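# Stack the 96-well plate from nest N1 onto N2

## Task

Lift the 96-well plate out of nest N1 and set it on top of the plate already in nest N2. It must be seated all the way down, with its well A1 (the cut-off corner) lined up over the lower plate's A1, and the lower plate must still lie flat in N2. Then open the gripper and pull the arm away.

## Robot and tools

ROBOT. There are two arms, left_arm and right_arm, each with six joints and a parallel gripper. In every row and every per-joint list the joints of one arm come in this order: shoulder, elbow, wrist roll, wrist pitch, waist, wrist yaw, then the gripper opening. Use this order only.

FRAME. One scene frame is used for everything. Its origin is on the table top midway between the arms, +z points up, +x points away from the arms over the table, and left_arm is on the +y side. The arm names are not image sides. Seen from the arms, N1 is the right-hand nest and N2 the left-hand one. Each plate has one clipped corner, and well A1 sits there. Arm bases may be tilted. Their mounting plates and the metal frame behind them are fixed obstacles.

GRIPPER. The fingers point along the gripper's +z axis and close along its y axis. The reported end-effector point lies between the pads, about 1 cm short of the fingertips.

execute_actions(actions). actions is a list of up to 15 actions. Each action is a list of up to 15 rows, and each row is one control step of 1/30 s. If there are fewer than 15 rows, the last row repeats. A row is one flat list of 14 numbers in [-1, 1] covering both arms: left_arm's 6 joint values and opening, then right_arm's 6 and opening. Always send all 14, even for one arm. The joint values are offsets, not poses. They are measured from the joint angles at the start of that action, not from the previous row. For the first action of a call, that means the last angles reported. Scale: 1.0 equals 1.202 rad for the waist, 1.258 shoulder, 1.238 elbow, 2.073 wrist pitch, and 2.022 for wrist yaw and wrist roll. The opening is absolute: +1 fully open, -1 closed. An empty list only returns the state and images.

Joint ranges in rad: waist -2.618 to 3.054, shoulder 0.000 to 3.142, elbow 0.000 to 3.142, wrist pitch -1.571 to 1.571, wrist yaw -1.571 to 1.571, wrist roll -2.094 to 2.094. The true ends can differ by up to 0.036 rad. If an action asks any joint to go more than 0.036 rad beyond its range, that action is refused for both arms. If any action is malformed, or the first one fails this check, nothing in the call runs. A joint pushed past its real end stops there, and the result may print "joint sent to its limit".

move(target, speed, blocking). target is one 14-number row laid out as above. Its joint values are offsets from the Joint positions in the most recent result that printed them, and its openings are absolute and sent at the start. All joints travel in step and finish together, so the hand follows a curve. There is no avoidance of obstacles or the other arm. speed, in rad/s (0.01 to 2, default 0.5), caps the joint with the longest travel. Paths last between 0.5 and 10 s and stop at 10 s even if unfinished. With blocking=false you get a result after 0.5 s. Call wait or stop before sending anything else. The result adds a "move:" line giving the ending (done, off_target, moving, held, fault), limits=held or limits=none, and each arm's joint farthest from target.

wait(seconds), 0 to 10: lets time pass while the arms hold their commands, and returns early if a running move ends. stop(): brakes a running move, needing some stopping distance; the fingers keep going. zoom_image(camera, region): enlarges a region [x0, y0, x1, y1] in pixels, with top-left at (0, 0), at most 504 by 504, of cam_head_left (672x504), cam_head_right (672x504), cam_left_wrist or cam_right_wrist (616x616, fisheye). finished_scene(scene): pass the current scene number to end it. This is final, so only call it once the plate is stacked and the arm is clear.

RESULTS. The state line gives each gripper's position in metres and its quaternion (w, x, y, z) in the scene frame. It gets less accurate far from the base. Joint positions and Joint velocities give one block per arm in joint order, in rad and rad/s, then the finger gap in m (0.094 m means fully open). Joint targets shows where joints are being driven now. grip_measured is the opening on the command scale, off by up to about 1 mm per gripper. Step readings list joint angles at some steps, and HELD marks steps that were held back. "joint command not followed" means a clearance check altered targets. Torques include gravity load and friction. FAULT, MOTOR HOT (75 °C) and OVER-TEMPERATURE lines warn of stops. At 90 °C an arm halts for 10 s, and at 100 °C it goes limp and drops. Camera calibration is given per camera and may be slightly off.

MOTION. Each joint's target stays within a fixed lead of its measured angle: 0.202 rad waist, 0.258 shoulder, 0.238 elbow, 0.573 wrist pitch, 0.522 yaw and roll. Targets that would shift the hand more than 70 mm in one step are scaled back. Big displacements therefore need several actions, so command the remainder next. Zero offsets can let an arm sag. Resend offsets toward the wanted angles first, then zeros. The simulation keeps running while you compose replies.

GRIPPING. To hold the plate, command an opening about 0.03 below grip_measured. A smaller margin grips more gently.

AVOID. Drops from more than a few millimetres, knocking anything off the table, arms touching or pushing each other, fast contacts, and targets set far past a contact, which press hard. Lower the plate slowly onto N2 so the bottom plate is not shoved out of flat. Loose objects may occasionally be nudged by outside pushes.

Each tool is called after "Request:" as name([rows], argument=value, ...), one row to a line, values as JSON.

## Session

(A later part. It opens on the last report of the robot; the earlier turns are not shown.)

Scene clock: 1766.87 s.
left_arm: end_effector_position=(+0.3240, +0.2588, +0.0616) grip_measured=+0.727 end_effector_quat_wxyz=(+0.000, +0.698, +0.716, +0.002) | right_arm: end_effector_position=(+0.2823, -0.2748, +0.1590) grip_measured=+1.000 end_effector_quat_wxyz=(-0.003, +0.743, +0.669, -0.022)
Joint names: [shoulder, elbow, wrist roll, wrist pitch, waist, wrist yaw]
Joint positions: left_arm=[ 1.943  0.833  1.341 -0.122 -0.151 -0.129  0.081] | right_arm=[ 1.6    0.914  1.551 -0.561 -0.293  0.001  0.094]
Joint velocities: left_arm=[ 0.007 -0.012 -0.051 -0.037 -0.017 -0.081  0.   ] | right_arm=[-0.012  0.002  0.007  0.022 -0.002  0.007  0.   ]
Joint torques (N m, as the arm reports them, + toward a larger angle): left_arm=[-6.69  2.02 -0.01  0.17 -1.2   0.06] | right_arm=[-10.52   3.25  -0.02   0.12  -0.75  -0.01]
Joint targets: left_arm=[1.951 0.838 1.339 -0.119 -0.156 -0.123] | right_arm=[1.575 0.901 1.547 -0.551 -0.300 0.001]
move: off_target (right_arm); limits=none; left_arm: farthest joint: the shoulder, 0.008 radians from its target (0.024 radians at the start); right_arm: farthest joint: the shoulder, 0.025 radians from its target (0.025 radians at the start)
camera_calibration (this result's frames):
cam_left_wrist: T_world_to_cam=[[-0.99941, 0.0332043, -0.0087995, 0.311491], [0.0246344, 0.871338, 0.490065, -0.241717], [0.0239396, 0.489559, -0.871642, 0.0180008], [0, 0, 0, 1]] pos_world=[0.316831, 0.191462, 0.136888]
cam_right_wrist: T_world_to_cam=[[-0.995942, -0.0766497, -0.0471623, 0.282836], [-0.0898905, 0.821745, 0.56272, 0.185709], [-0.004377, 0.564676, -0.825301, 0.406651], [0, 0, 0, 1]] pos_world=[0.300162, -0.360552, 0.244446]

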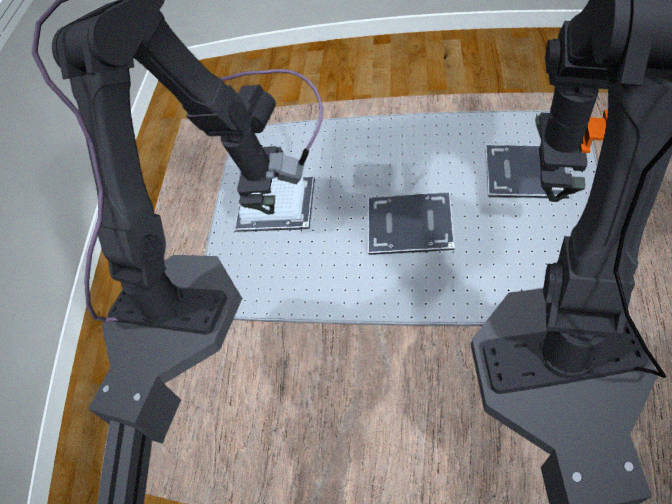

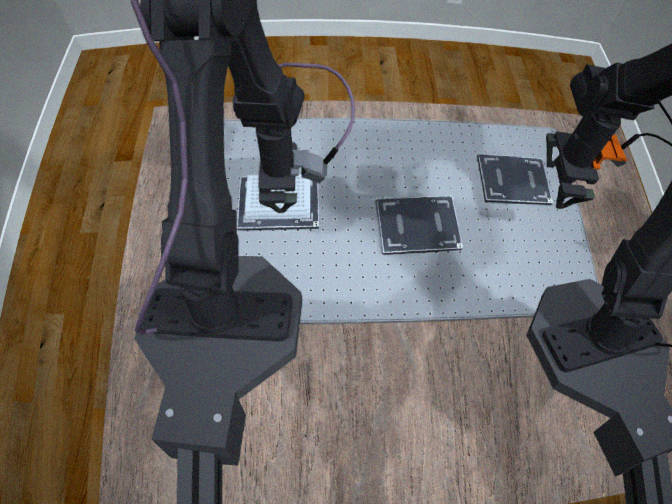

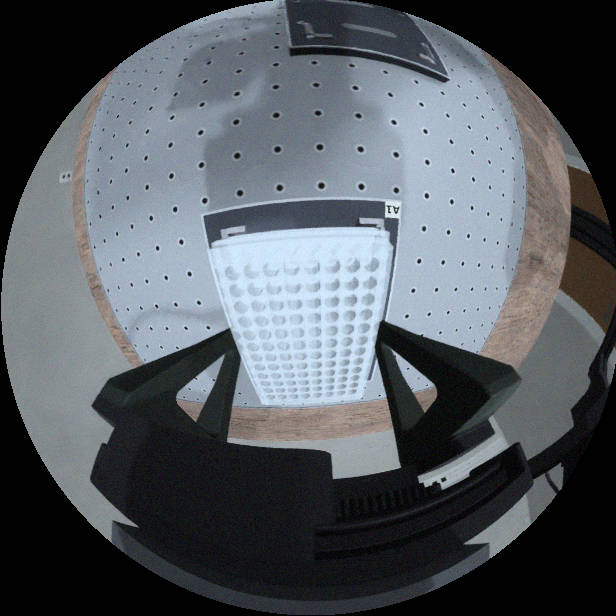

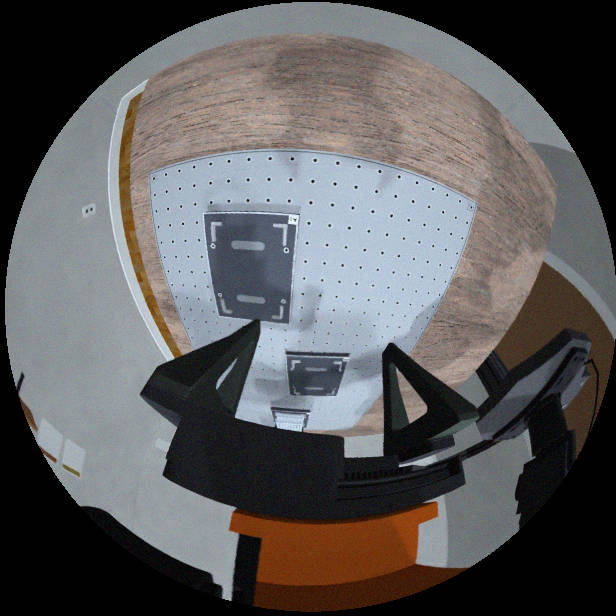

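Request:
execute_actions([
  [[0.004,0.004,-0.001,0.004,-0.004,0.003,0.70,-0.0199,-0.0105,-0.002,0.0048,-0.0058,0,1],[0.015,0.004,-0.001,0.008,-0.004,0.003,0.70,-0.0199,-0.0105,-0.002,0.0048,-0.0058,0,1],[0.017,0.004,-0.001,0.008,-0.004,0.003,0.70,-0.0199,-0.0105,-0.002,0.0048,-0.0058,0,1],[0.014,0.004,-0.001,0.008,-0.004,0.003,0.70,-0.0199,-0.0105,-0.002,0.0048,-0.0058,0,1],[0.010,0.004,-0.001,0.008,-0.004,0.003,0.70,-0.0199,-0.0105,-0.002,0.0048,-0.0058,0,1],[0.008,0.004,-0.001,0.008,-0.004,0.003,0.70,-0.0199,-0.0105,-0.002,0.0048,-0.0058,0,1],[0.007,0.004,-0.001,0.008,-0.004,0.003,0.70,-0.0199,-0.0105,-0.002,0.0048,-0.0058,0,1]],
])

Scene clock: 1780.50 s.
left_arm: end_effector_position=(+0.3234, +0.2586, +0.0594) grip_measured=+0.727 end_effector_quat_wxyz=(-0.000, +0.698, +0.716, +0.002) | right_arm: end_effector_position=(+0.2823, -0.2748, +0.1590) grip_measured=+1.000 end_effector_quat_wxyz=(-0.003, +0.743, +0.669, -0.022)
Joint names: [shoulder, elbow, wrist roll, wrist pitch, waist, wrist yaw]
Joint positions: left_arm=[ 1.952  0.833  1.341 -0.114 -0.151 -0.129  0.081] | right_arm=[ 1.6    0.914  1.551 -0.561 -0.293  0.001  0.094]
Joint velocities: left_arm=[-0.007 -0.012  0.022  0.007  0.012 -0.022 -0.001] | right_arm=[-0.012 -0.007 -0.022 -0.022 -0.017 -0.066  0.   ]
Joint torques (N m, as the arm reports them, + toward a larger angle): left_arm=[-7.17  1.8   0.02  0.23 -1.23  0.06] | right_arm=[-10.5    3.26  -0.03   0.1   -0.76  -0.01]
Joint targets: left_arm=[1.952 0.838 1.339 -0.105 -0.156 -0.123] | right_arm=[1.575 0.901 1.547 -0.551 -0.300 0.001]
Step readings (joint positions):
0: left_arm=[1.943 0.833 1.341 -0.122 -0.151 -0.129] | right_arm=[1.600 0.914 1.551 -0.561 -0.293 0.001]
1: left_arm=[1.943 0.833 1.341 -0.122 -0.151 -0.129] | right_arm=[1.600 0.914 1.551 -0.561 -0.293 0.001]
2: left_arm=[1.944 0.833 1.341 -0.120 -0.151 -0.129] | right_arm=[1.600 0.914 1.551 -0.561 -0.293 0.001]
4: left_arm=[1.950 0.833 1.341 -0.115 -0.151 -0.129] | right_arm=[1.600 0.914 1.551 -0.561 -0.293 0.001]
8: left_arm=[1.952 0.833 1.341 -0.114 -0.151 -0.129] | right_arm=[1.600 0.914 1.551 -0.561 -0.293 0.001]
15: Joint positions above
camera_calibration (this result's frames):
cam_left_wrist: T_world_to_cam=[[-0.999414, 0.0333493, -0.00768077, 0.310727], [0.0253041, 0.871221, 0.490238, -0.240642], [0.0230408, 0.489757, -0.871555, 0.0163425], [0, 0, 0, 1]] pos_world=[0.316257, 0.191286, 0.134602]
cam_right_wrist: T_world_to_cam=[[-0.995942, -0.0766497, -0.0471623, 0.282836], [-0.0898905, 0.821745, 0.56272, 0.185709], [-0.004377, 0.564676, -0.825301, 0.406651], [0, 0, 0, 1]] pos_world=[0.300162, -0.360552, 0.244446]

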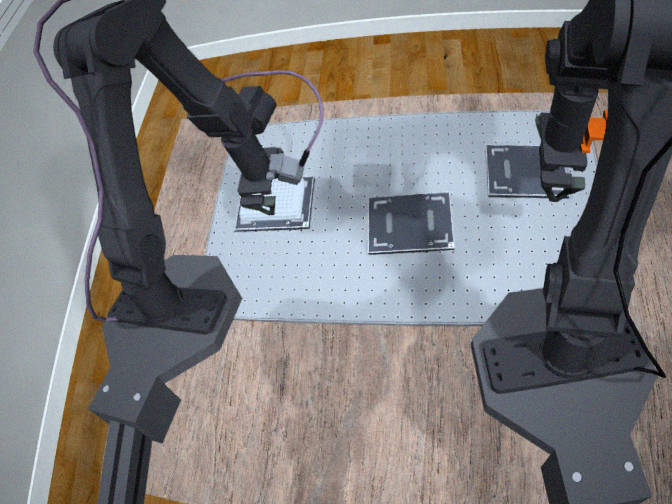

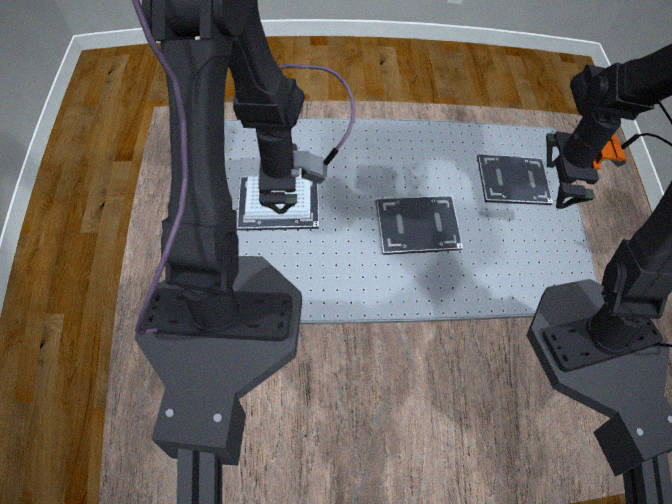

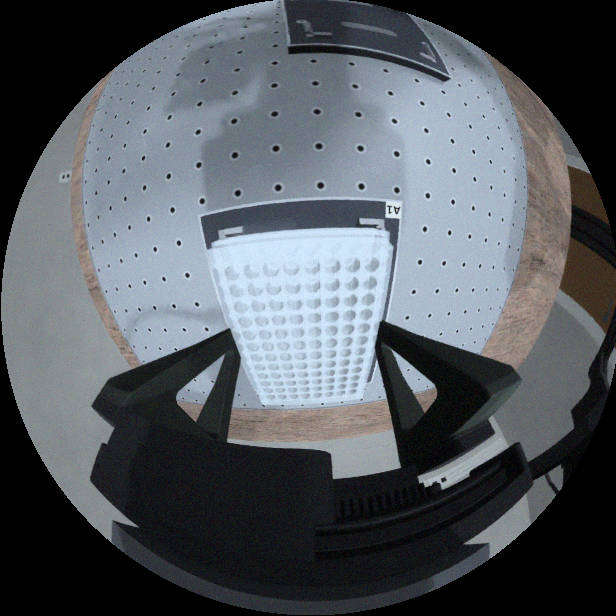

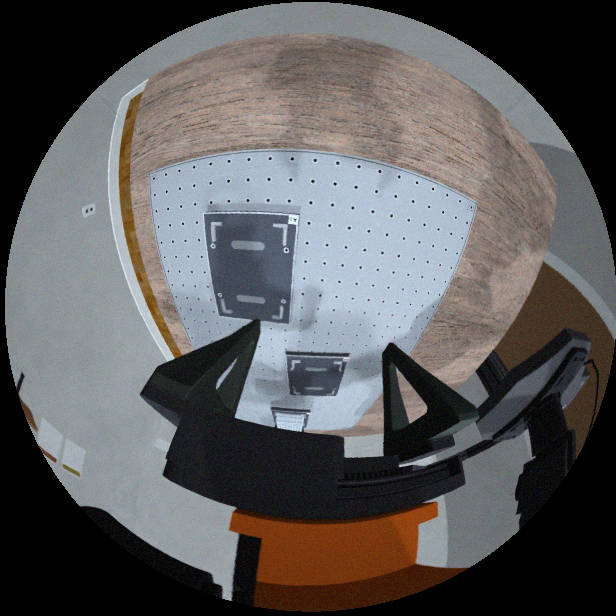

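Now at (0.3234, 0.2586, 0.0594). Check alignment closely.

Request:
zoom_image(camera="cam_left_wrist", region=[200, 212, 310, 272])

Request:
zoom_image(camera="cam_left_wrist", region=[300, 212, 410, 272])

Region (200, 212, 310, 272) of cam_left_wrist's 616x616 image, scaled by 4.582, with more detail than that image has; it fills the top 275 rows of this view, and the rest is white.

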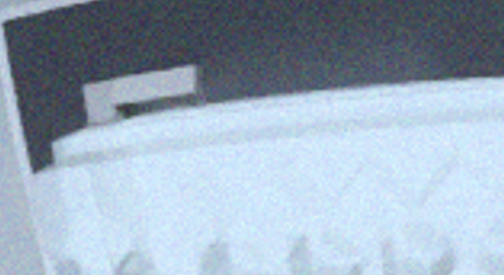

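Region (300, 212, 410, 272) of cam_left_wrist's 616x616 image, scaled by 4.582, with more detail than that image has; it fills the top 275 rows of this view, and the rest is white.

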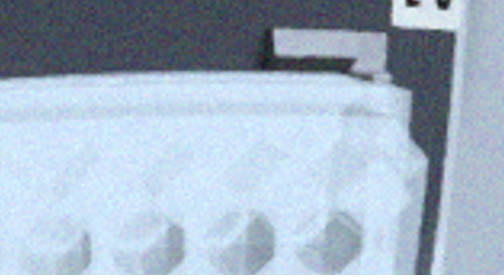

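Request:
move(target=[0.0119,0.004,-0.001,0.0082,-0.004,0.003,0.70,-0.0199,-0.0105,-0.002,0.0048,-0.0058,0,1], speed=0.02)

Scene clock: 1801.37 s.
left_arm: end_effector_position=(+0.3236, +0.2586, +0.0594) grip_measured=+0.727 end_effector_quat_wxyz=(+0.000, +0.698, +0.716, +0.002) | right_arm: end_effector_position=(+0.2823, -0.2748, +0.1590) grip_measured=+1.000 end_effector_quat_wxyz=(-0.003, +0.743, +0.669, -0.022)
Joint names: [shoulder, elbow, wrist roll, wrist pitch, waist, wrist yaw]
Joint positions: left_arm=[ 1.952  0.833  1.341 -0.113 -0.151 -0.129  0.081] | right_arm=[ 1.6    0.914  1.551 -0.561 -0.293  0.001  0.094]
Joint velocities: left_arm=[-0.012  0.002 -0.051  0.007  0.002  0.081  0.   ] | right_arm=[-0.007  0.002  0.007  0.007 -0.002 -0.095  0.   ]
Joint torques (N m, as the arm reports them, + toward a larger angle): left_arm=[-6.17  1.96 -0.02  0.3  -1.19  0.06] | right_arm=[-10.55   3.23  -0.02   0.11  -0.76  -0.01]
Joint targets: left_arm=[1.967 0.838 1.339 -0.097 -0.156 -0.123] | right_arm=[1.575 0.901 1.547 -0.551 -0.300 0.001]
move: off_target (right_arm); limits=none; left_arm: farthest joint: the wrist pitch, 0.016 radians from its target (0.017 radians at the start); right_arm: farthest joint: the shoulder, 0.025 radians from its target (0.025 radians at the start)
camera_calibration (this result's frames):
cam_left_wrist: T_world_to_cam=[[-0.999411, 0.0332527, -0.0084266, 0.310981], [0.0248576, 0.871299, 0.490123, -0.240483], [0.02364, 0.489625, -0.871613, 0.0162009], [0, 0, 0, 1]] pos_world=[0.316393, 0.191259, 0.134607]
cam_right_wrist: T_world_to_cam=[[-0.995942, -0.0766497, -0.0471623, 0.282836], [-0.0898905, 0.821745, 0.56272, 0.185709], [-0.004377, 0.564676, -0.825301, 0.406651], [0, 0, 0, 1]] pos_world=[0.300162, -0.360552, 0.244446]

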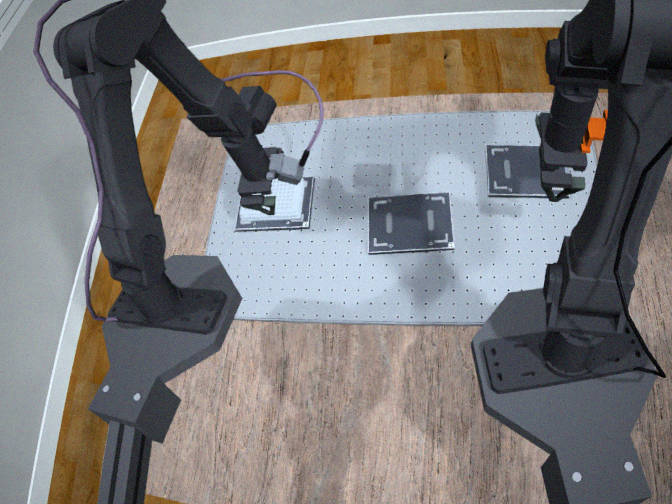

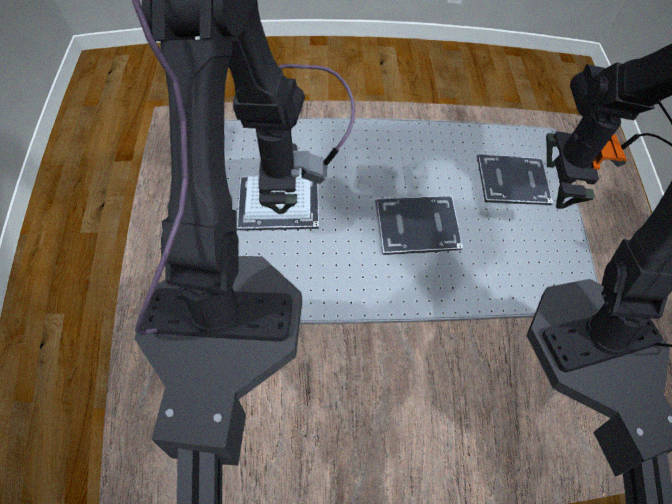

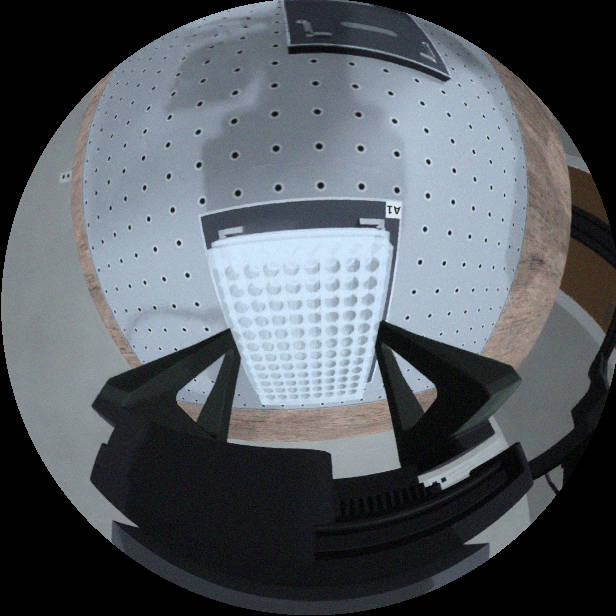

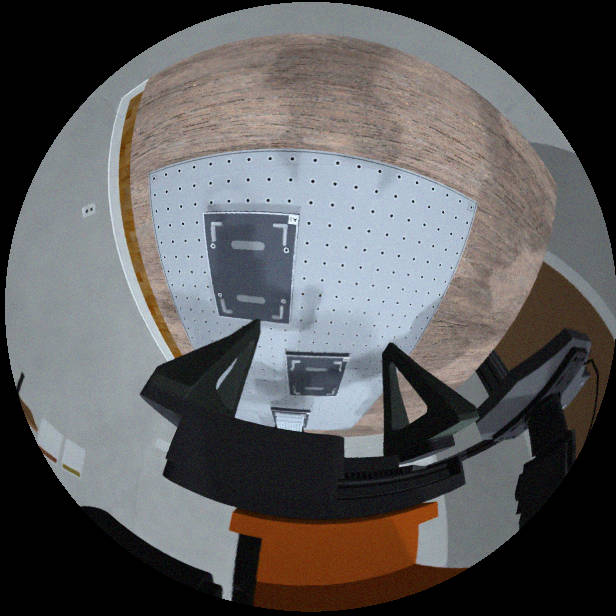

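Request:
execute_actions([
  [[0.015,0.004,-0.001,0.002,-0.004,0.003,0.70,-0.0199,-0.0105,-0.002,0.0048,-0.0058,0,1],[0.017,0.004,-0.001,0.002,-0.004,0.003,0.70,-0.0199,-0.0105,-0.002,0.0048,-0.0058,0,1],[0.014,0.004,-0.001,0.002,-0.004,0.003,0.70,-0.0199,-0.0105,-0.002,0.0048,-0.0058,0,1],[0.008,0.004,-0.001,0.002,-0.004,0.003,0.70,-0.0199,-0.0105,-0.002,0.0048,-0.0058,0,1],[0.005,0.004,-0.001,0.002,-0.004,0.003,0.70,-0.0199,-0.0105,-0.002,0.0048,-0.0058,0,1],[0.003,0.004,-0.001,0.002,-0.004,0.003,0.70,-0.0199,-0.0105,-0.002,0.0048,-0.0058,0,1]],
])

Scene clock: 1809.70 s.
left_arm: end_effector_position=(+0.3222, +0.2587, +0.0576) grip_measured=+0.727 end_effector_quat_wxyz=(-0.002, +0.698, +0.716, +0.001) | right_arm: end_effector_position=(+0.2823, -0.2748, +0.1590) grip_measured=+1.000 end_effector_quat_wxyz=(-0.003, +0.743, +0.669, -0.022)
Joint names: [shoulder, elbow, wrist roll, wrist pitch, waist, wrist yaw]
Joint positions: left_arm=[ 1.959  0.833  1.341 -0.111 -0.151 -0.129  0.081] | right_arm=[ 1.6    0.914  1.551 -0.561 -0.293  0.001  0.094]
Joint velocities: left_arm=[ 0.002  0.002  0.022 -0.007 -0.002  0.007 -0.   ] | right_arm=[ 0.002 -0.002 -0.007 -0.081  0.022 -0.007  0.   ]
Joint torques (N m, as the arm reports them, + toward a larger angle): left_arm=[-7.42  1.93 -0.02  0.16 -1.21  0.07] | right_arm=[-10.51   3.24  -0.03   0.11  -0.75  -0.01]
Joint targets: left_arm=[1.956 0.838 1.339 -0.109 -0.156 -0.123] | right_arm=[1.575 0.901 1.547 -0.551 -0.300 0.001]
Step readings (joint positions):
0: left_arm=[1.952 0.833 1.341 -0.113 -0.151 -0.129] | right_arm=[1.600 0.914 1.551 -0.561 -0.293 0.001]
1: left_arm=[1.953 0.833 1.341 -0.113 -0.151 -0.129] | right_arm=[1.600 0.914 1.551 -0.561 -0.293 0.001]
2: left_arm=[1.955 0.833 1.341 -0.112 -0.151 -0.129] | right_arm=[1.600 0.914 1.551 -0.561 -0.293 0.001]
4: left_arm=[1.959 0.833 1.341 -0.111 -0.151 -0.129] | right_arm=[1.600 0.914 1.551 -0.561 -0.293 0.001]
8: left_arm=[1.959 0.833 1.341 -0.111 -0.151 -0.129] | right_arm=[1.600 0.914 1.551 -0.561 -0.293 0.001]
15: Joint positions above
camera_calibration (this result's frames):
cam_left_wrist: T_world_to_cam=[[-0.999419, 0.0338331, -0.00401635, 0.309163], [0.0275001, 0.870648, 0.491138, -0.24043], [0.0201136, 0.490742, -0.871073, 0.0154345], [0, 0, 0, 1]] pos_world=[0.315285, 0.191296, 0.132771]
cam_right_wrist: T_world_to_cam=[[-0.995942, -0.0766497, -0.0471623, 0.282836], [-0.0898905, 0.821745, 0.56272, 0.185709], [-0.004377, 0.564676, -0.825301, 0.406651], [0, 0, 0, 1]] pos_world=[0.300162, -0.360552, 0.244446]

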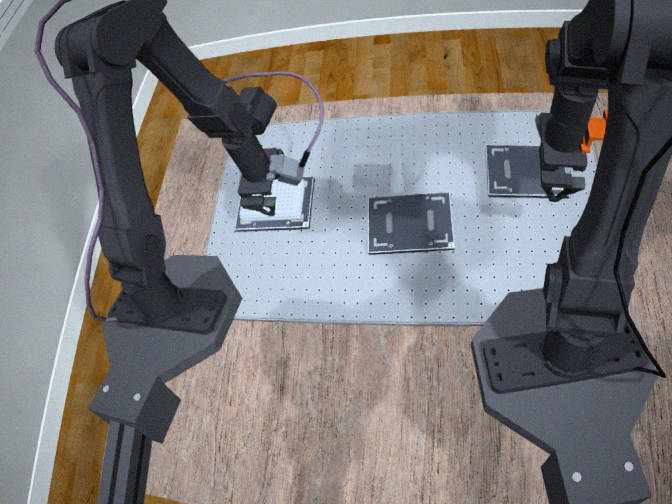

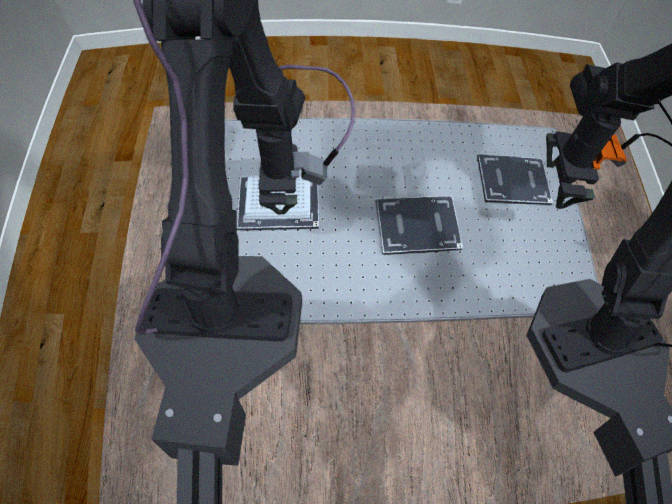

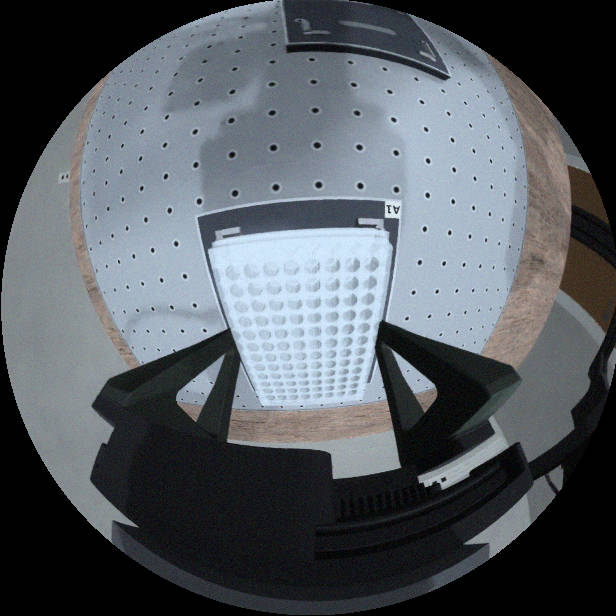

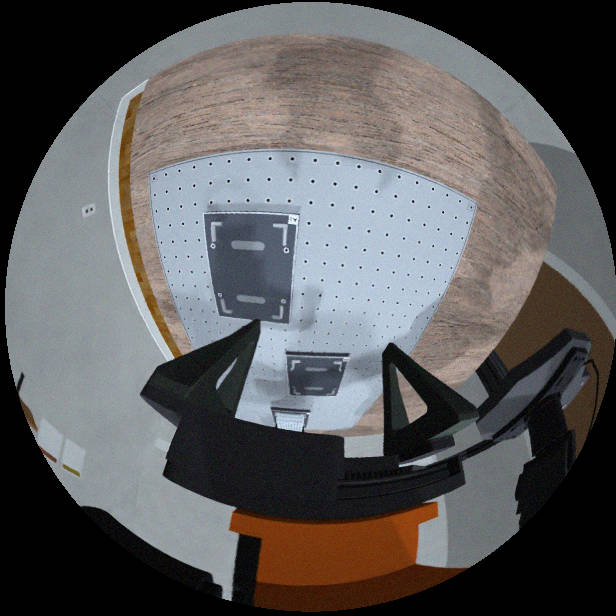

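Request:
zoom_image(camera="cam_left_wrist", region=[195, 212, 415, 282])

Region (195, 212, 415, 282) of cam_left_wrist's 616x616 image, scaled by 2.291, with more detail than that image has; it fills the top 160 rows of this view, and the rest is white.

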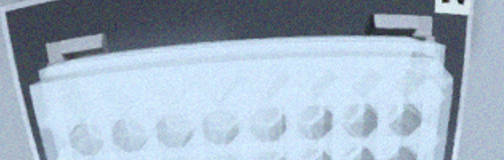

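Request:
execute_actions([
  [[-0.004,0.004,-0.001,0.001,-0.004,0.003,0.78,-0.0199,-0.0105,-0.002,0.0048,-0.0058,0,1]],
  [[-0.004,0.004,-0.001,0.001,-0.004,0.003,0.85,-0.0199,-0.0105,-0.002,0.0048,-0.0058,0,1]],
])

Scene clock: 1817.43 s.
left_arm: end_effector_position=(+0.3225, +0.2587, +0.0576) grip_measured=+0.847 end_effector_quat_wxyz=(-0.001, +0.698, +0.716, +0.001) | right_arm: end_effector_position=(+0.2823, -0.2748, +0.1590) grip_measured=+1.000 end_effector_quat_wxyz=(-0.003, +0.743, +0.669, -0.022)
Joint names: [shoulder, elbow, wrist roll, wrist pitch, waist, wrist yaw]
Joint positions: left_arm=[ 1.959  0.833  1.341 -0.11  -0.151 -0.129  0.087] | right_arm=[ 1.6    0.914  1.551 -0.561 -0.293  0.001  0.094]
Joint velocities: left_arm=[-0.017 -0.007 -0.007 -0.007  0.012  0.022 -0.001] | right_arm=[ 0.012  0.007 -0.037 -0.051 -0.002  0.007  0.   ]
Joint torques (N m, as the arm reports them, + toward a larger angle): left_arm=[-7.54  1.98 -0.01  0.16 -1.2   0.06] | right_arm=[-10.55   3.24  -0.03   0.11  -0.78  -0.01]
Joint targets: left_arm=[1.954 0.838 1.339 -0.108 -0.156 -0.123] | right_arm=[1.575 0.901 1.547 -0.551 -0.300 0.001]
Step readings (joint positions; steps 1 to 15: 1st action; 16 to 30: 2nd action):
0: left_arm=[1.959 0.833 1.341 -0.111 -0.151 -0.129] | right_arm=[1.600 0.914 1.551 -0.561 -0.293 0.001]
1: left_arm=[1.959 0.833 1.341 -0.111 -0.151 -0.129] | right_arm=[1.600 0.914 1.551 -0.561 -0.293 0.001]
2: left_arm=[1.959 0.833 1.341 -0.110 -0.151 -0.129] | right_arm=[1.600 0.914 1.551 -0.561 -0.293 0.001]
4: left_arm=[1.959 0.833 1.341 -0.110 -0.151 -0.129] | right_arm=[1.600 0.914 1.551 -0.561 -0.293 0.001]
8: left_arm=[1.959 0.833 1.341 -0.110 -0.151 -0.129] | right_arm=[1.600 0.914 1.551 -0.561 -0.293 0.001]
15: left_arm=[1.959 0.833 1.341 -0.110 -0.151 -0.129] | right_arm=[1.600 0.914 1.551 -0.561 -0.293 0.001]
16: left_arm=[1.959 0.833 1.341 -0.110 -0.151 -0.129] | right_arm=[1.600 0.914 1.551 -0.561 -0.293 0.001]
17: left_arm=[1.959 0.833 1.341 -0.110 -0.151 -0.129] | right_arm=[1.600 0.914 1.551 -0.561 -0.293 0.001]
19: left_arm=[1.959 0.833 1.341 -0.110 -0.151 -0.129] | right_arm=[1.600 0.914 1.551 -0.561 -0.293 0.001]
23: left_arm=[1.959 0.833 1.341 -0.110 -0.151 -0.129] | right_arm=[1.600 0.914 1.551 -0.561 -0.293 0.001]
30: Joint positions above
camera_calibration (this result's frames):
cam_left_wrist: T_world_to_cam=[[-0.999419, 0.0336889, -0.0051352, 0.309543], [0.0268295, 0.870765, 0.490967, -0.240192], [0.0210117, 0.490544, -0.871163, 0.0152235], [0, 0, 0, 1]] pos_world=[0.315488, 0.191255, 0.132778]
cam_right_wrist: T_world_to_cam=[[-0.995942, -0.0766497, -0.0471623, 0.282836], [-0.0898905, 0.821745, 0.56272, 0.185709], [-0.004377, 0.564676, -0.825301, 0.406651], [0, 0, 0, 1]] pos_world=[0.300162, -0.360552, 0.244446]

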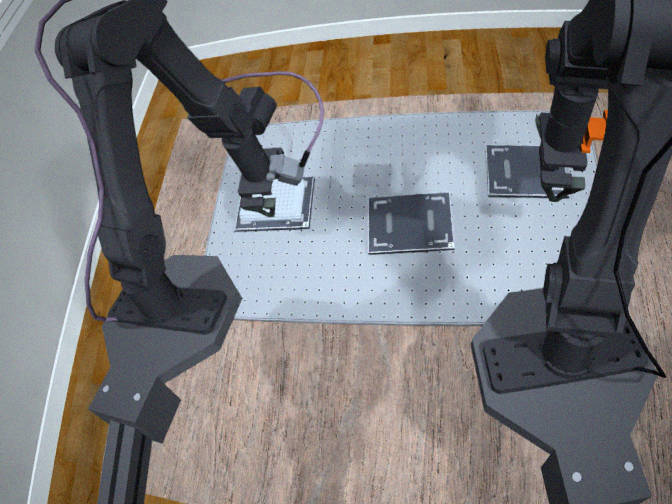

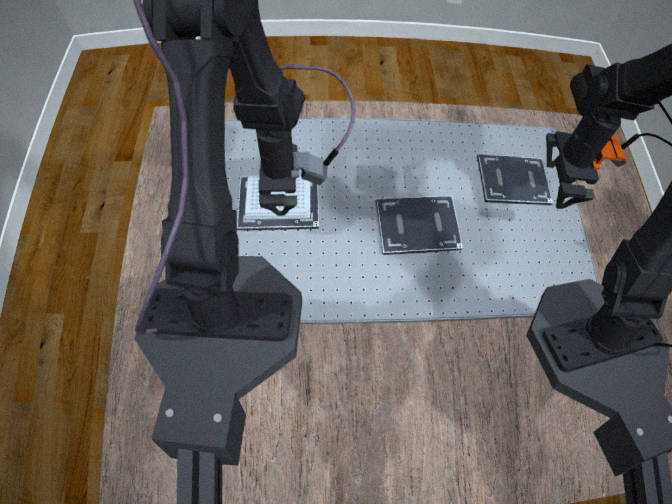

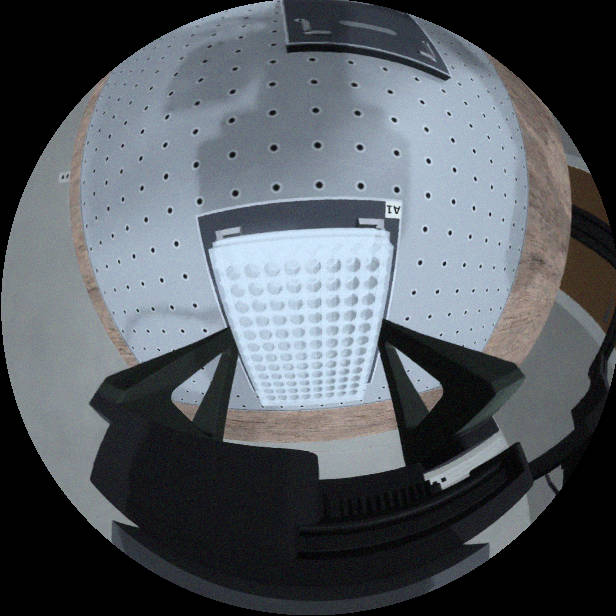

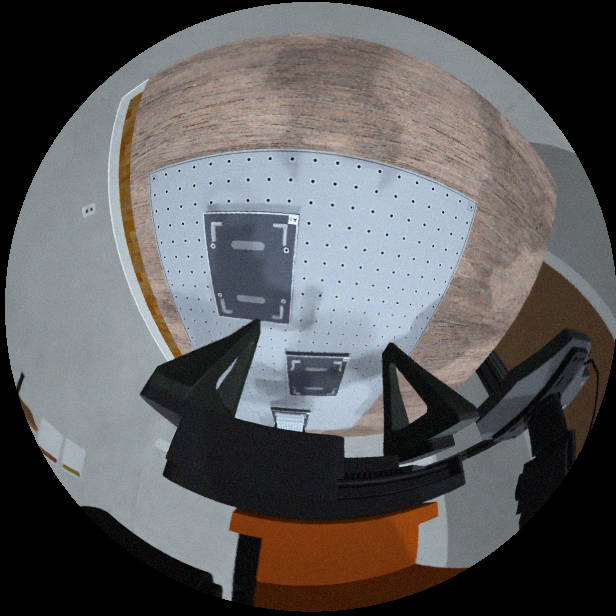

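Opening fully now.

Request:
execute_actions([
  [[-0.004,0.004,-0.001,0.001,-0.004,0.003,1.0,-0.0199,-0.0105,-0.002,0.0048,-0.0058,0,1]],
])

Request:
zoom_image(camera="cam_left_wrist", region=[170, 190, 450, 430])

Scene clock: 1820.43 s.
left_arm: end_effector_position=(+0.3225, +0.2587, +0.0576) grip_measured=+1.000 end_effector_quat_wxyz=(-0.001, +0.698, +0.716, +0.001) | right_arm: end_effector_position=(+0.2823, -0.2748, +0.1590) grip_measured=+1.000 end_effector_quat_wxyz=(-0.003, +0.743, +0.669, -0.022)
Joint names: [shoulder, elbow, wrist roll, wrist pitch, waist, wrist yaw]
Joint positions: left_arm=[ 1.959  0.833  1.341 -0.11  -0.151 -0.129  0.094] | right_arm=[ 1.6    0.914  1.551 -0.561 -0.293  0.001  0.094]
Joint velocities: left_arm=[ 0.017 -0.002 -0.037  0.081 -0.027  0.022  0.   ] | right_arm=[-0.017 -0.017 -0.007 -0.066 -0.012 -0.066  0.   ]
Joint torques (N m, as the arm reports them, + toward a larger angle): left_arm=[-7.57  1.92 -0.01  0.16 -1.21  0.06] | right_arm=[-10.53   3.25  -0.01   0.1   -0.77  -0.01]
Joint targets: left_arm=[1.954 0.838 1.339 -0.108 -0.156 -0.123] | right_arm=[1.575 0.901 1.547 -0.551 -0.300 0.001]
Step readings (joint positions):
0: left_arm=[1.959 0.833 1.341 -0.110 -0.151 -0.129] | right_arm=[1.600 0.914 1.551 -0.561 -0.293 0.001]
1: left_arm=[1.959 0.833 1.341 -0.110 -0.151 -0.129] | right_arm=[1.600 0.914 1.551 -0.561 -0.293 0.001]
2: left_arm=[1.959 0.833 1.341 -0.110 -0.151 -0.129] | right_arm=[1.600 0.914 1.551 -0.561 -0.293 0.001]
4: left_arm=[1.959 0.833 1.341 -0.110 -0.151 -0.129] | right_arm=[1.600 0.914 1.551 -0.561 -0.293 0.001]
8: left_arm=[1.959 0.833 1.341 -0.110 -0.151 -0.129] | right_arm=[1.600 0.914 1.551 -0.561 -0.293 0.001]
15: Joint positions above
camera_calibration (this result's frames):
cam_left_wrist: T_world_to_cam=[[-0.999419, 0.0336889, -0.0051352, 0.309543], [0.0268295, 0.870765, 0.490967, -0.240192], [0.0210117, 0.490544, -0.871163, 0.0152235], [0, 0, 0, 1]] pos_world=[0.315488, 0.191255, 0.132778]
cam_right_wrist: T_world_to_cam=[[-0.995942, -0.0766497, -0.0471623, 0.282836], [-0.0898905, 0.821745, 0.56272, 0.185709], [-0.004377, 0.564676, -0.825301, 0.406651], [0, 0, 0, 1]] pos_world=[0.300162, -0.360552, 0.244446]

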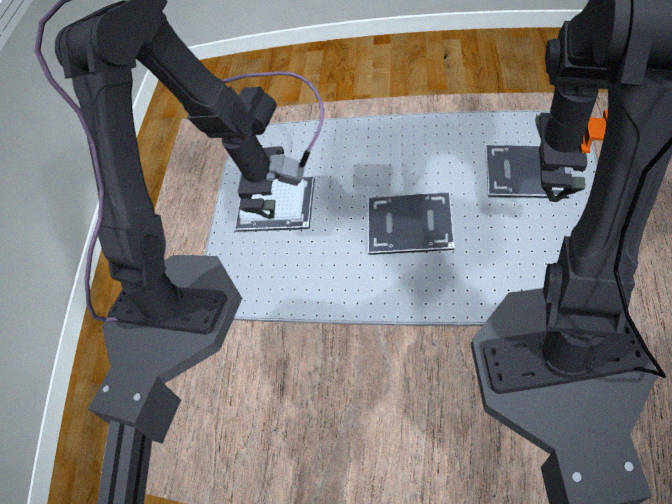

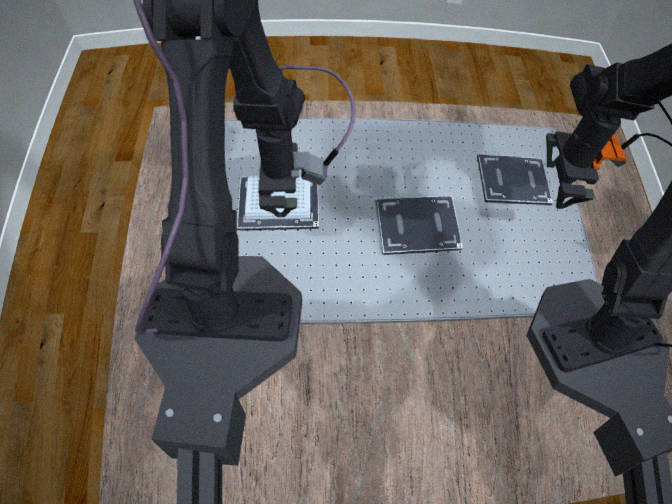

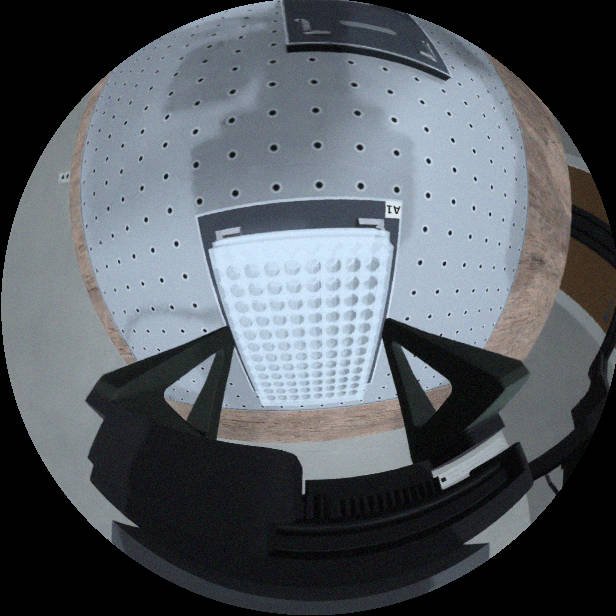

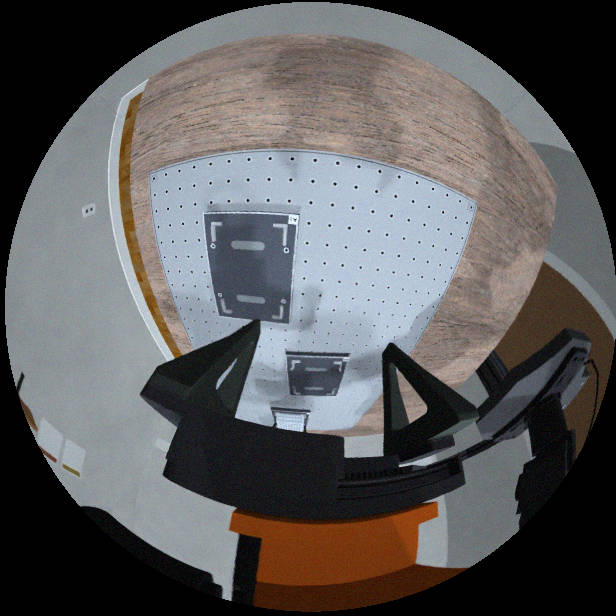

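Region (170, 190, 450, 430) of cam_left_wrist's 616x616 image, scaled by 1.800, with more detail than that image has; it fills the top 432 rows of this view, and the rest is white.

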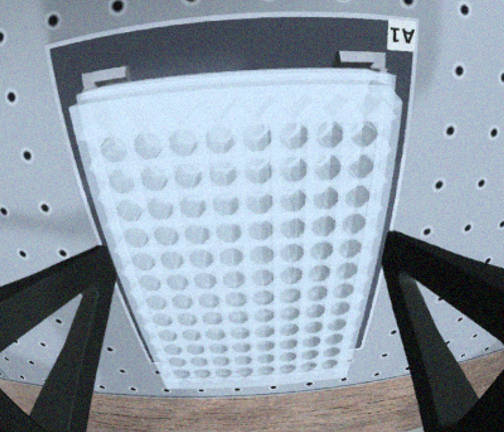

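Request:
execute_actions([
  [[-0.0210,0.004,-0.001,-0.0080,-0.004,0.003,1,-0.0199,-0.0105,-0.002,0.0048,-0.0058,0,1],[-0.0228,0.004,-0.001,-0.0098,-0.004,0.003,1,-0.0199,-0.0105,-0.002,0.0048,-0.0058,0,1],[-0.0247,0.004,-0.001,-0.0118,-0.004,0.003,1,-0.0199,-0.0105,-0.002,0.0048,-0.0058,0,1],[-0.0265,0.004,-0.001,-0.0133,-0.004,0.003,1,-0.0199,-0.0105,-0.002,0.0048,-0.0058,0,1],[-0.0284,0.004,-0.001,-0.0146,-0.004,0.003,1,-0.0199,-0.0105,-0.002,0.0048,-0.0058,0,1],[-0.0302,0.004,-0.001,-0.0159,-0.004,0.003,1,-0.0199,-0.0105,-0.002,0.0048,-0.0058,0,1],[-0.0321,0.004,-0.001,-0.0171,-0.004,0.003,1,-0.0199,-0.0105,-0.002,0.0048,-0.0058,0,1],[-0.0339,0.004,-0.001,-0.0184,-0.004,0.003,1,-0.0199,-0.0105,-0.002,0.0048,-0.0058,0,1],[-0.0358,0.004,-0.001,-0.0196,-0.004,0.003,1,-0.0199,-0.0105,-0.002,0.0048,-0.0058,0,1],[-0.0376,0.004,-0.001,-0.0209,-0.004,0.003,1,-0.0199,-0.0105,-0.002,0.0048,-0.0058,0,1],[-0.0395,0.004,-0.001,-0.0222,-0.004,0.003,1,-0.0199,-0.0105,-0.002,0.0048,-0.0058,0,1],[-0.0413,0.004,-0.001,-0.0234,-0.004,0.003,1,-0.0199,-0.0105,-0.002,0.0048,-0.0058,0,1],[-0.0432,0.004,-0.001,-0.0247,-0.004,0.003,1,-0.0199,-0.0105,-0.002,0.0048,-0.0058,0,1],[-0.0450,0.004,-0.001,-0.0259,-0.004,0.003,1,-0.0199,-0.0105,-0.002,0.0048,-0.0058,0,1],[-0.0469,0.004,-0.001,-0.0272,-0.004,0.003,1,-0.0199,-0.0105,-0.002,0.0048,-0.0058,0,1]],
])

Scene clock: 1840.23 s.
left_arm: end_effector_position=(+0.3238, +0.2595, +0.0657) grip_measured=+1.000 end_effector_quat_wxyz=(-0.001, +0.698, +0.716, +0.001) | right_arm: end_effector_position=(+0.2823, -0.2748, +0.1590) grip_measured=+1.000 end_effector_quat_wxyz=(-0.003, +0.743, +0.669, -0.022)
Joint names: [shoulder, elbow, wrist roll, wrist pitch, waist, wrist yaw]
Joint positions: left_arm=[ 1.928  0.833  1.341 -0.141 -0.151 -0.129  0.094] | right_arm=[ 1.6    0.914  1.551 -0.561 -0.293  0.001  0.094]
Joint velocities: left_arm=[-0.071 -0.007 -0.051 -0.051 -0.012  0.066  0.   ] | right_arm=[ 0.002 -0.012 -0.037 -0.022 -0.012 -0.051  0.   ]
Joint torques (N m, as the arm reports them, + toward a larger angle): left_arm=[-8.8   2.11 -0.01  0.02 -1.2   0.06] | right_arm=[-10.52   3.27  -0.03   0.11  -0.76   0.  ]
Joint targets: left_arm=[1.900 0.838 1.339 -0.166 -0.156 -0.123] | right_arm=[1.575 0.901 1.547 -0.551 -0.300 0.001]
Step readings (joint positions):
0: left_arm=[1.959 0.833 1.341 -0.110 -0.151 -0.129] | right_arm=[1.600 0.914 1.551 -0.561 -0.293 0.001]
1: left_arm=[1.959 0.833 1.341 -0.110 -0.151 -0.129] | right_arm=[1.600 0.914 1.551 -0.561 -0.293 0.001]
2: left_arm=[1.959 0.833 1.341 -0.110 -0.151 -0.129] | right_arm=[1.600 0.914 1.551 -0.561 -0.293 0.001]
4: left_arm=[1.958 0.833 1.341 -0.114 -0.151 -0.129] | right_arm=[1.600 0.914 1.551 -0.561 -0.293 0.001]
8: left_arm=[1.945 0.833 1.341 -0.125 -0.151 -0.129] | right_arm=[1.600 0.914 1.551 -0.561 -0.293 0.001]
15: Joint positions above
camera_calibration (this result's frames):
cam_left_wrist: T_world_to_cam=[[-0.999419, 0.0336889, -0.0051352, 0.310845], [0.0268295, 0.870765, 0.490967, -0.244895], [0.0210117, 0.490544, -0.871163, 0.0218929], [0, 0, 0, 1]] pos_world=[0.316775, 0.192034, 0.140904]
cam_right_wrist: T_world_to_cam=[[-0.995942, -0.0766497, -0.0471623, 0.282836], [-0.0898905, 0.821745, 0.56272, 0.185709], [-0.004377, 0.564676, -0.825301, 0.406651], [0, 0, 0, 1]] pos_world=[0.300162, -0.360552, 0.244446]

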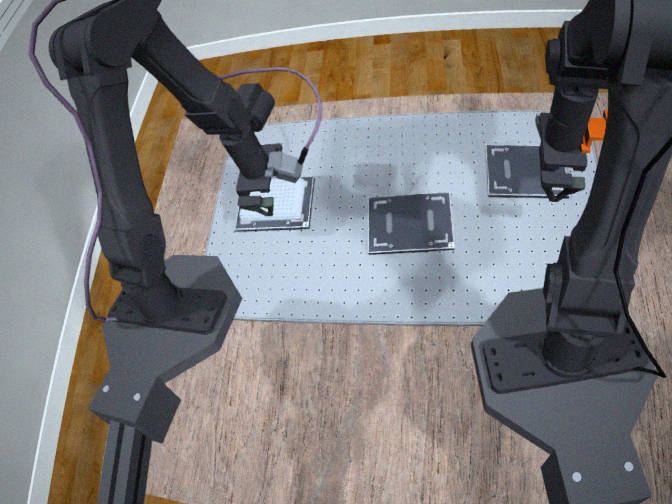

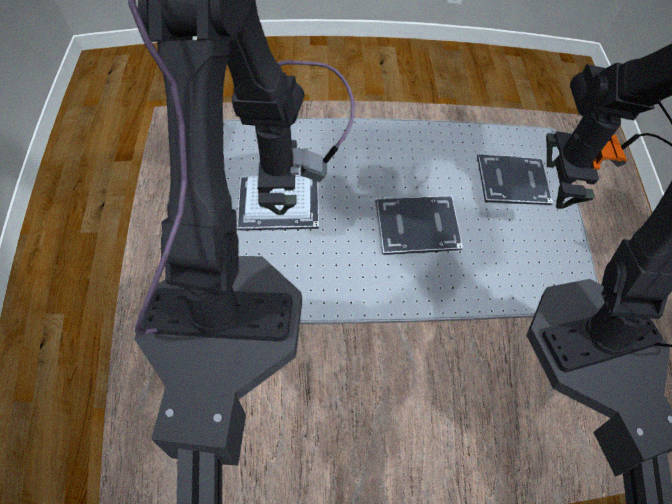

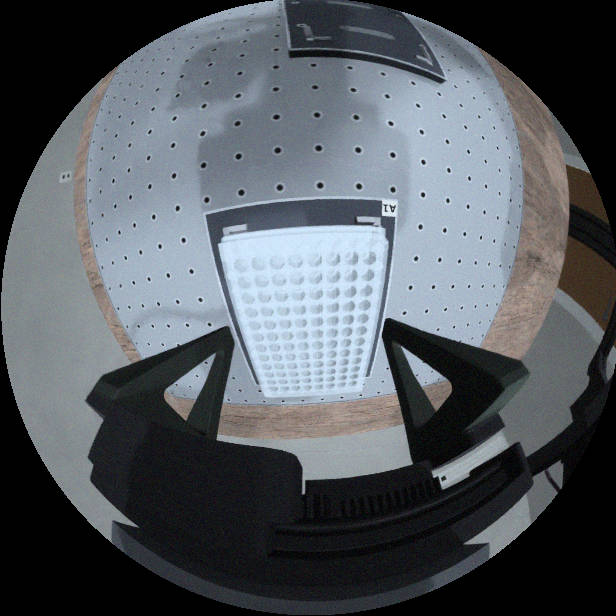

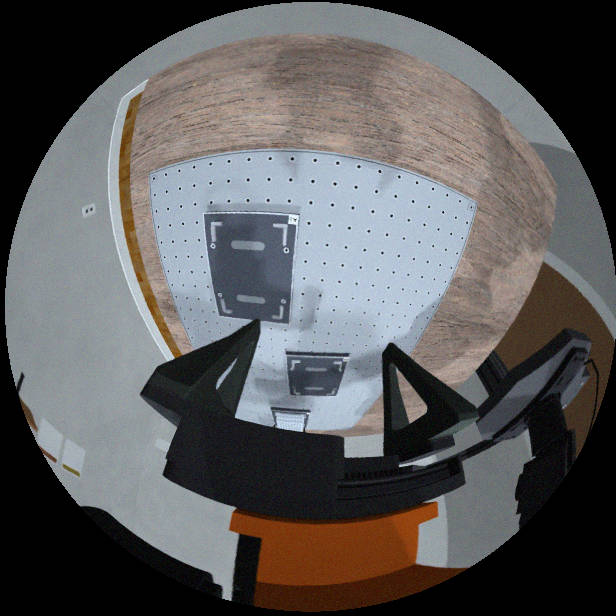

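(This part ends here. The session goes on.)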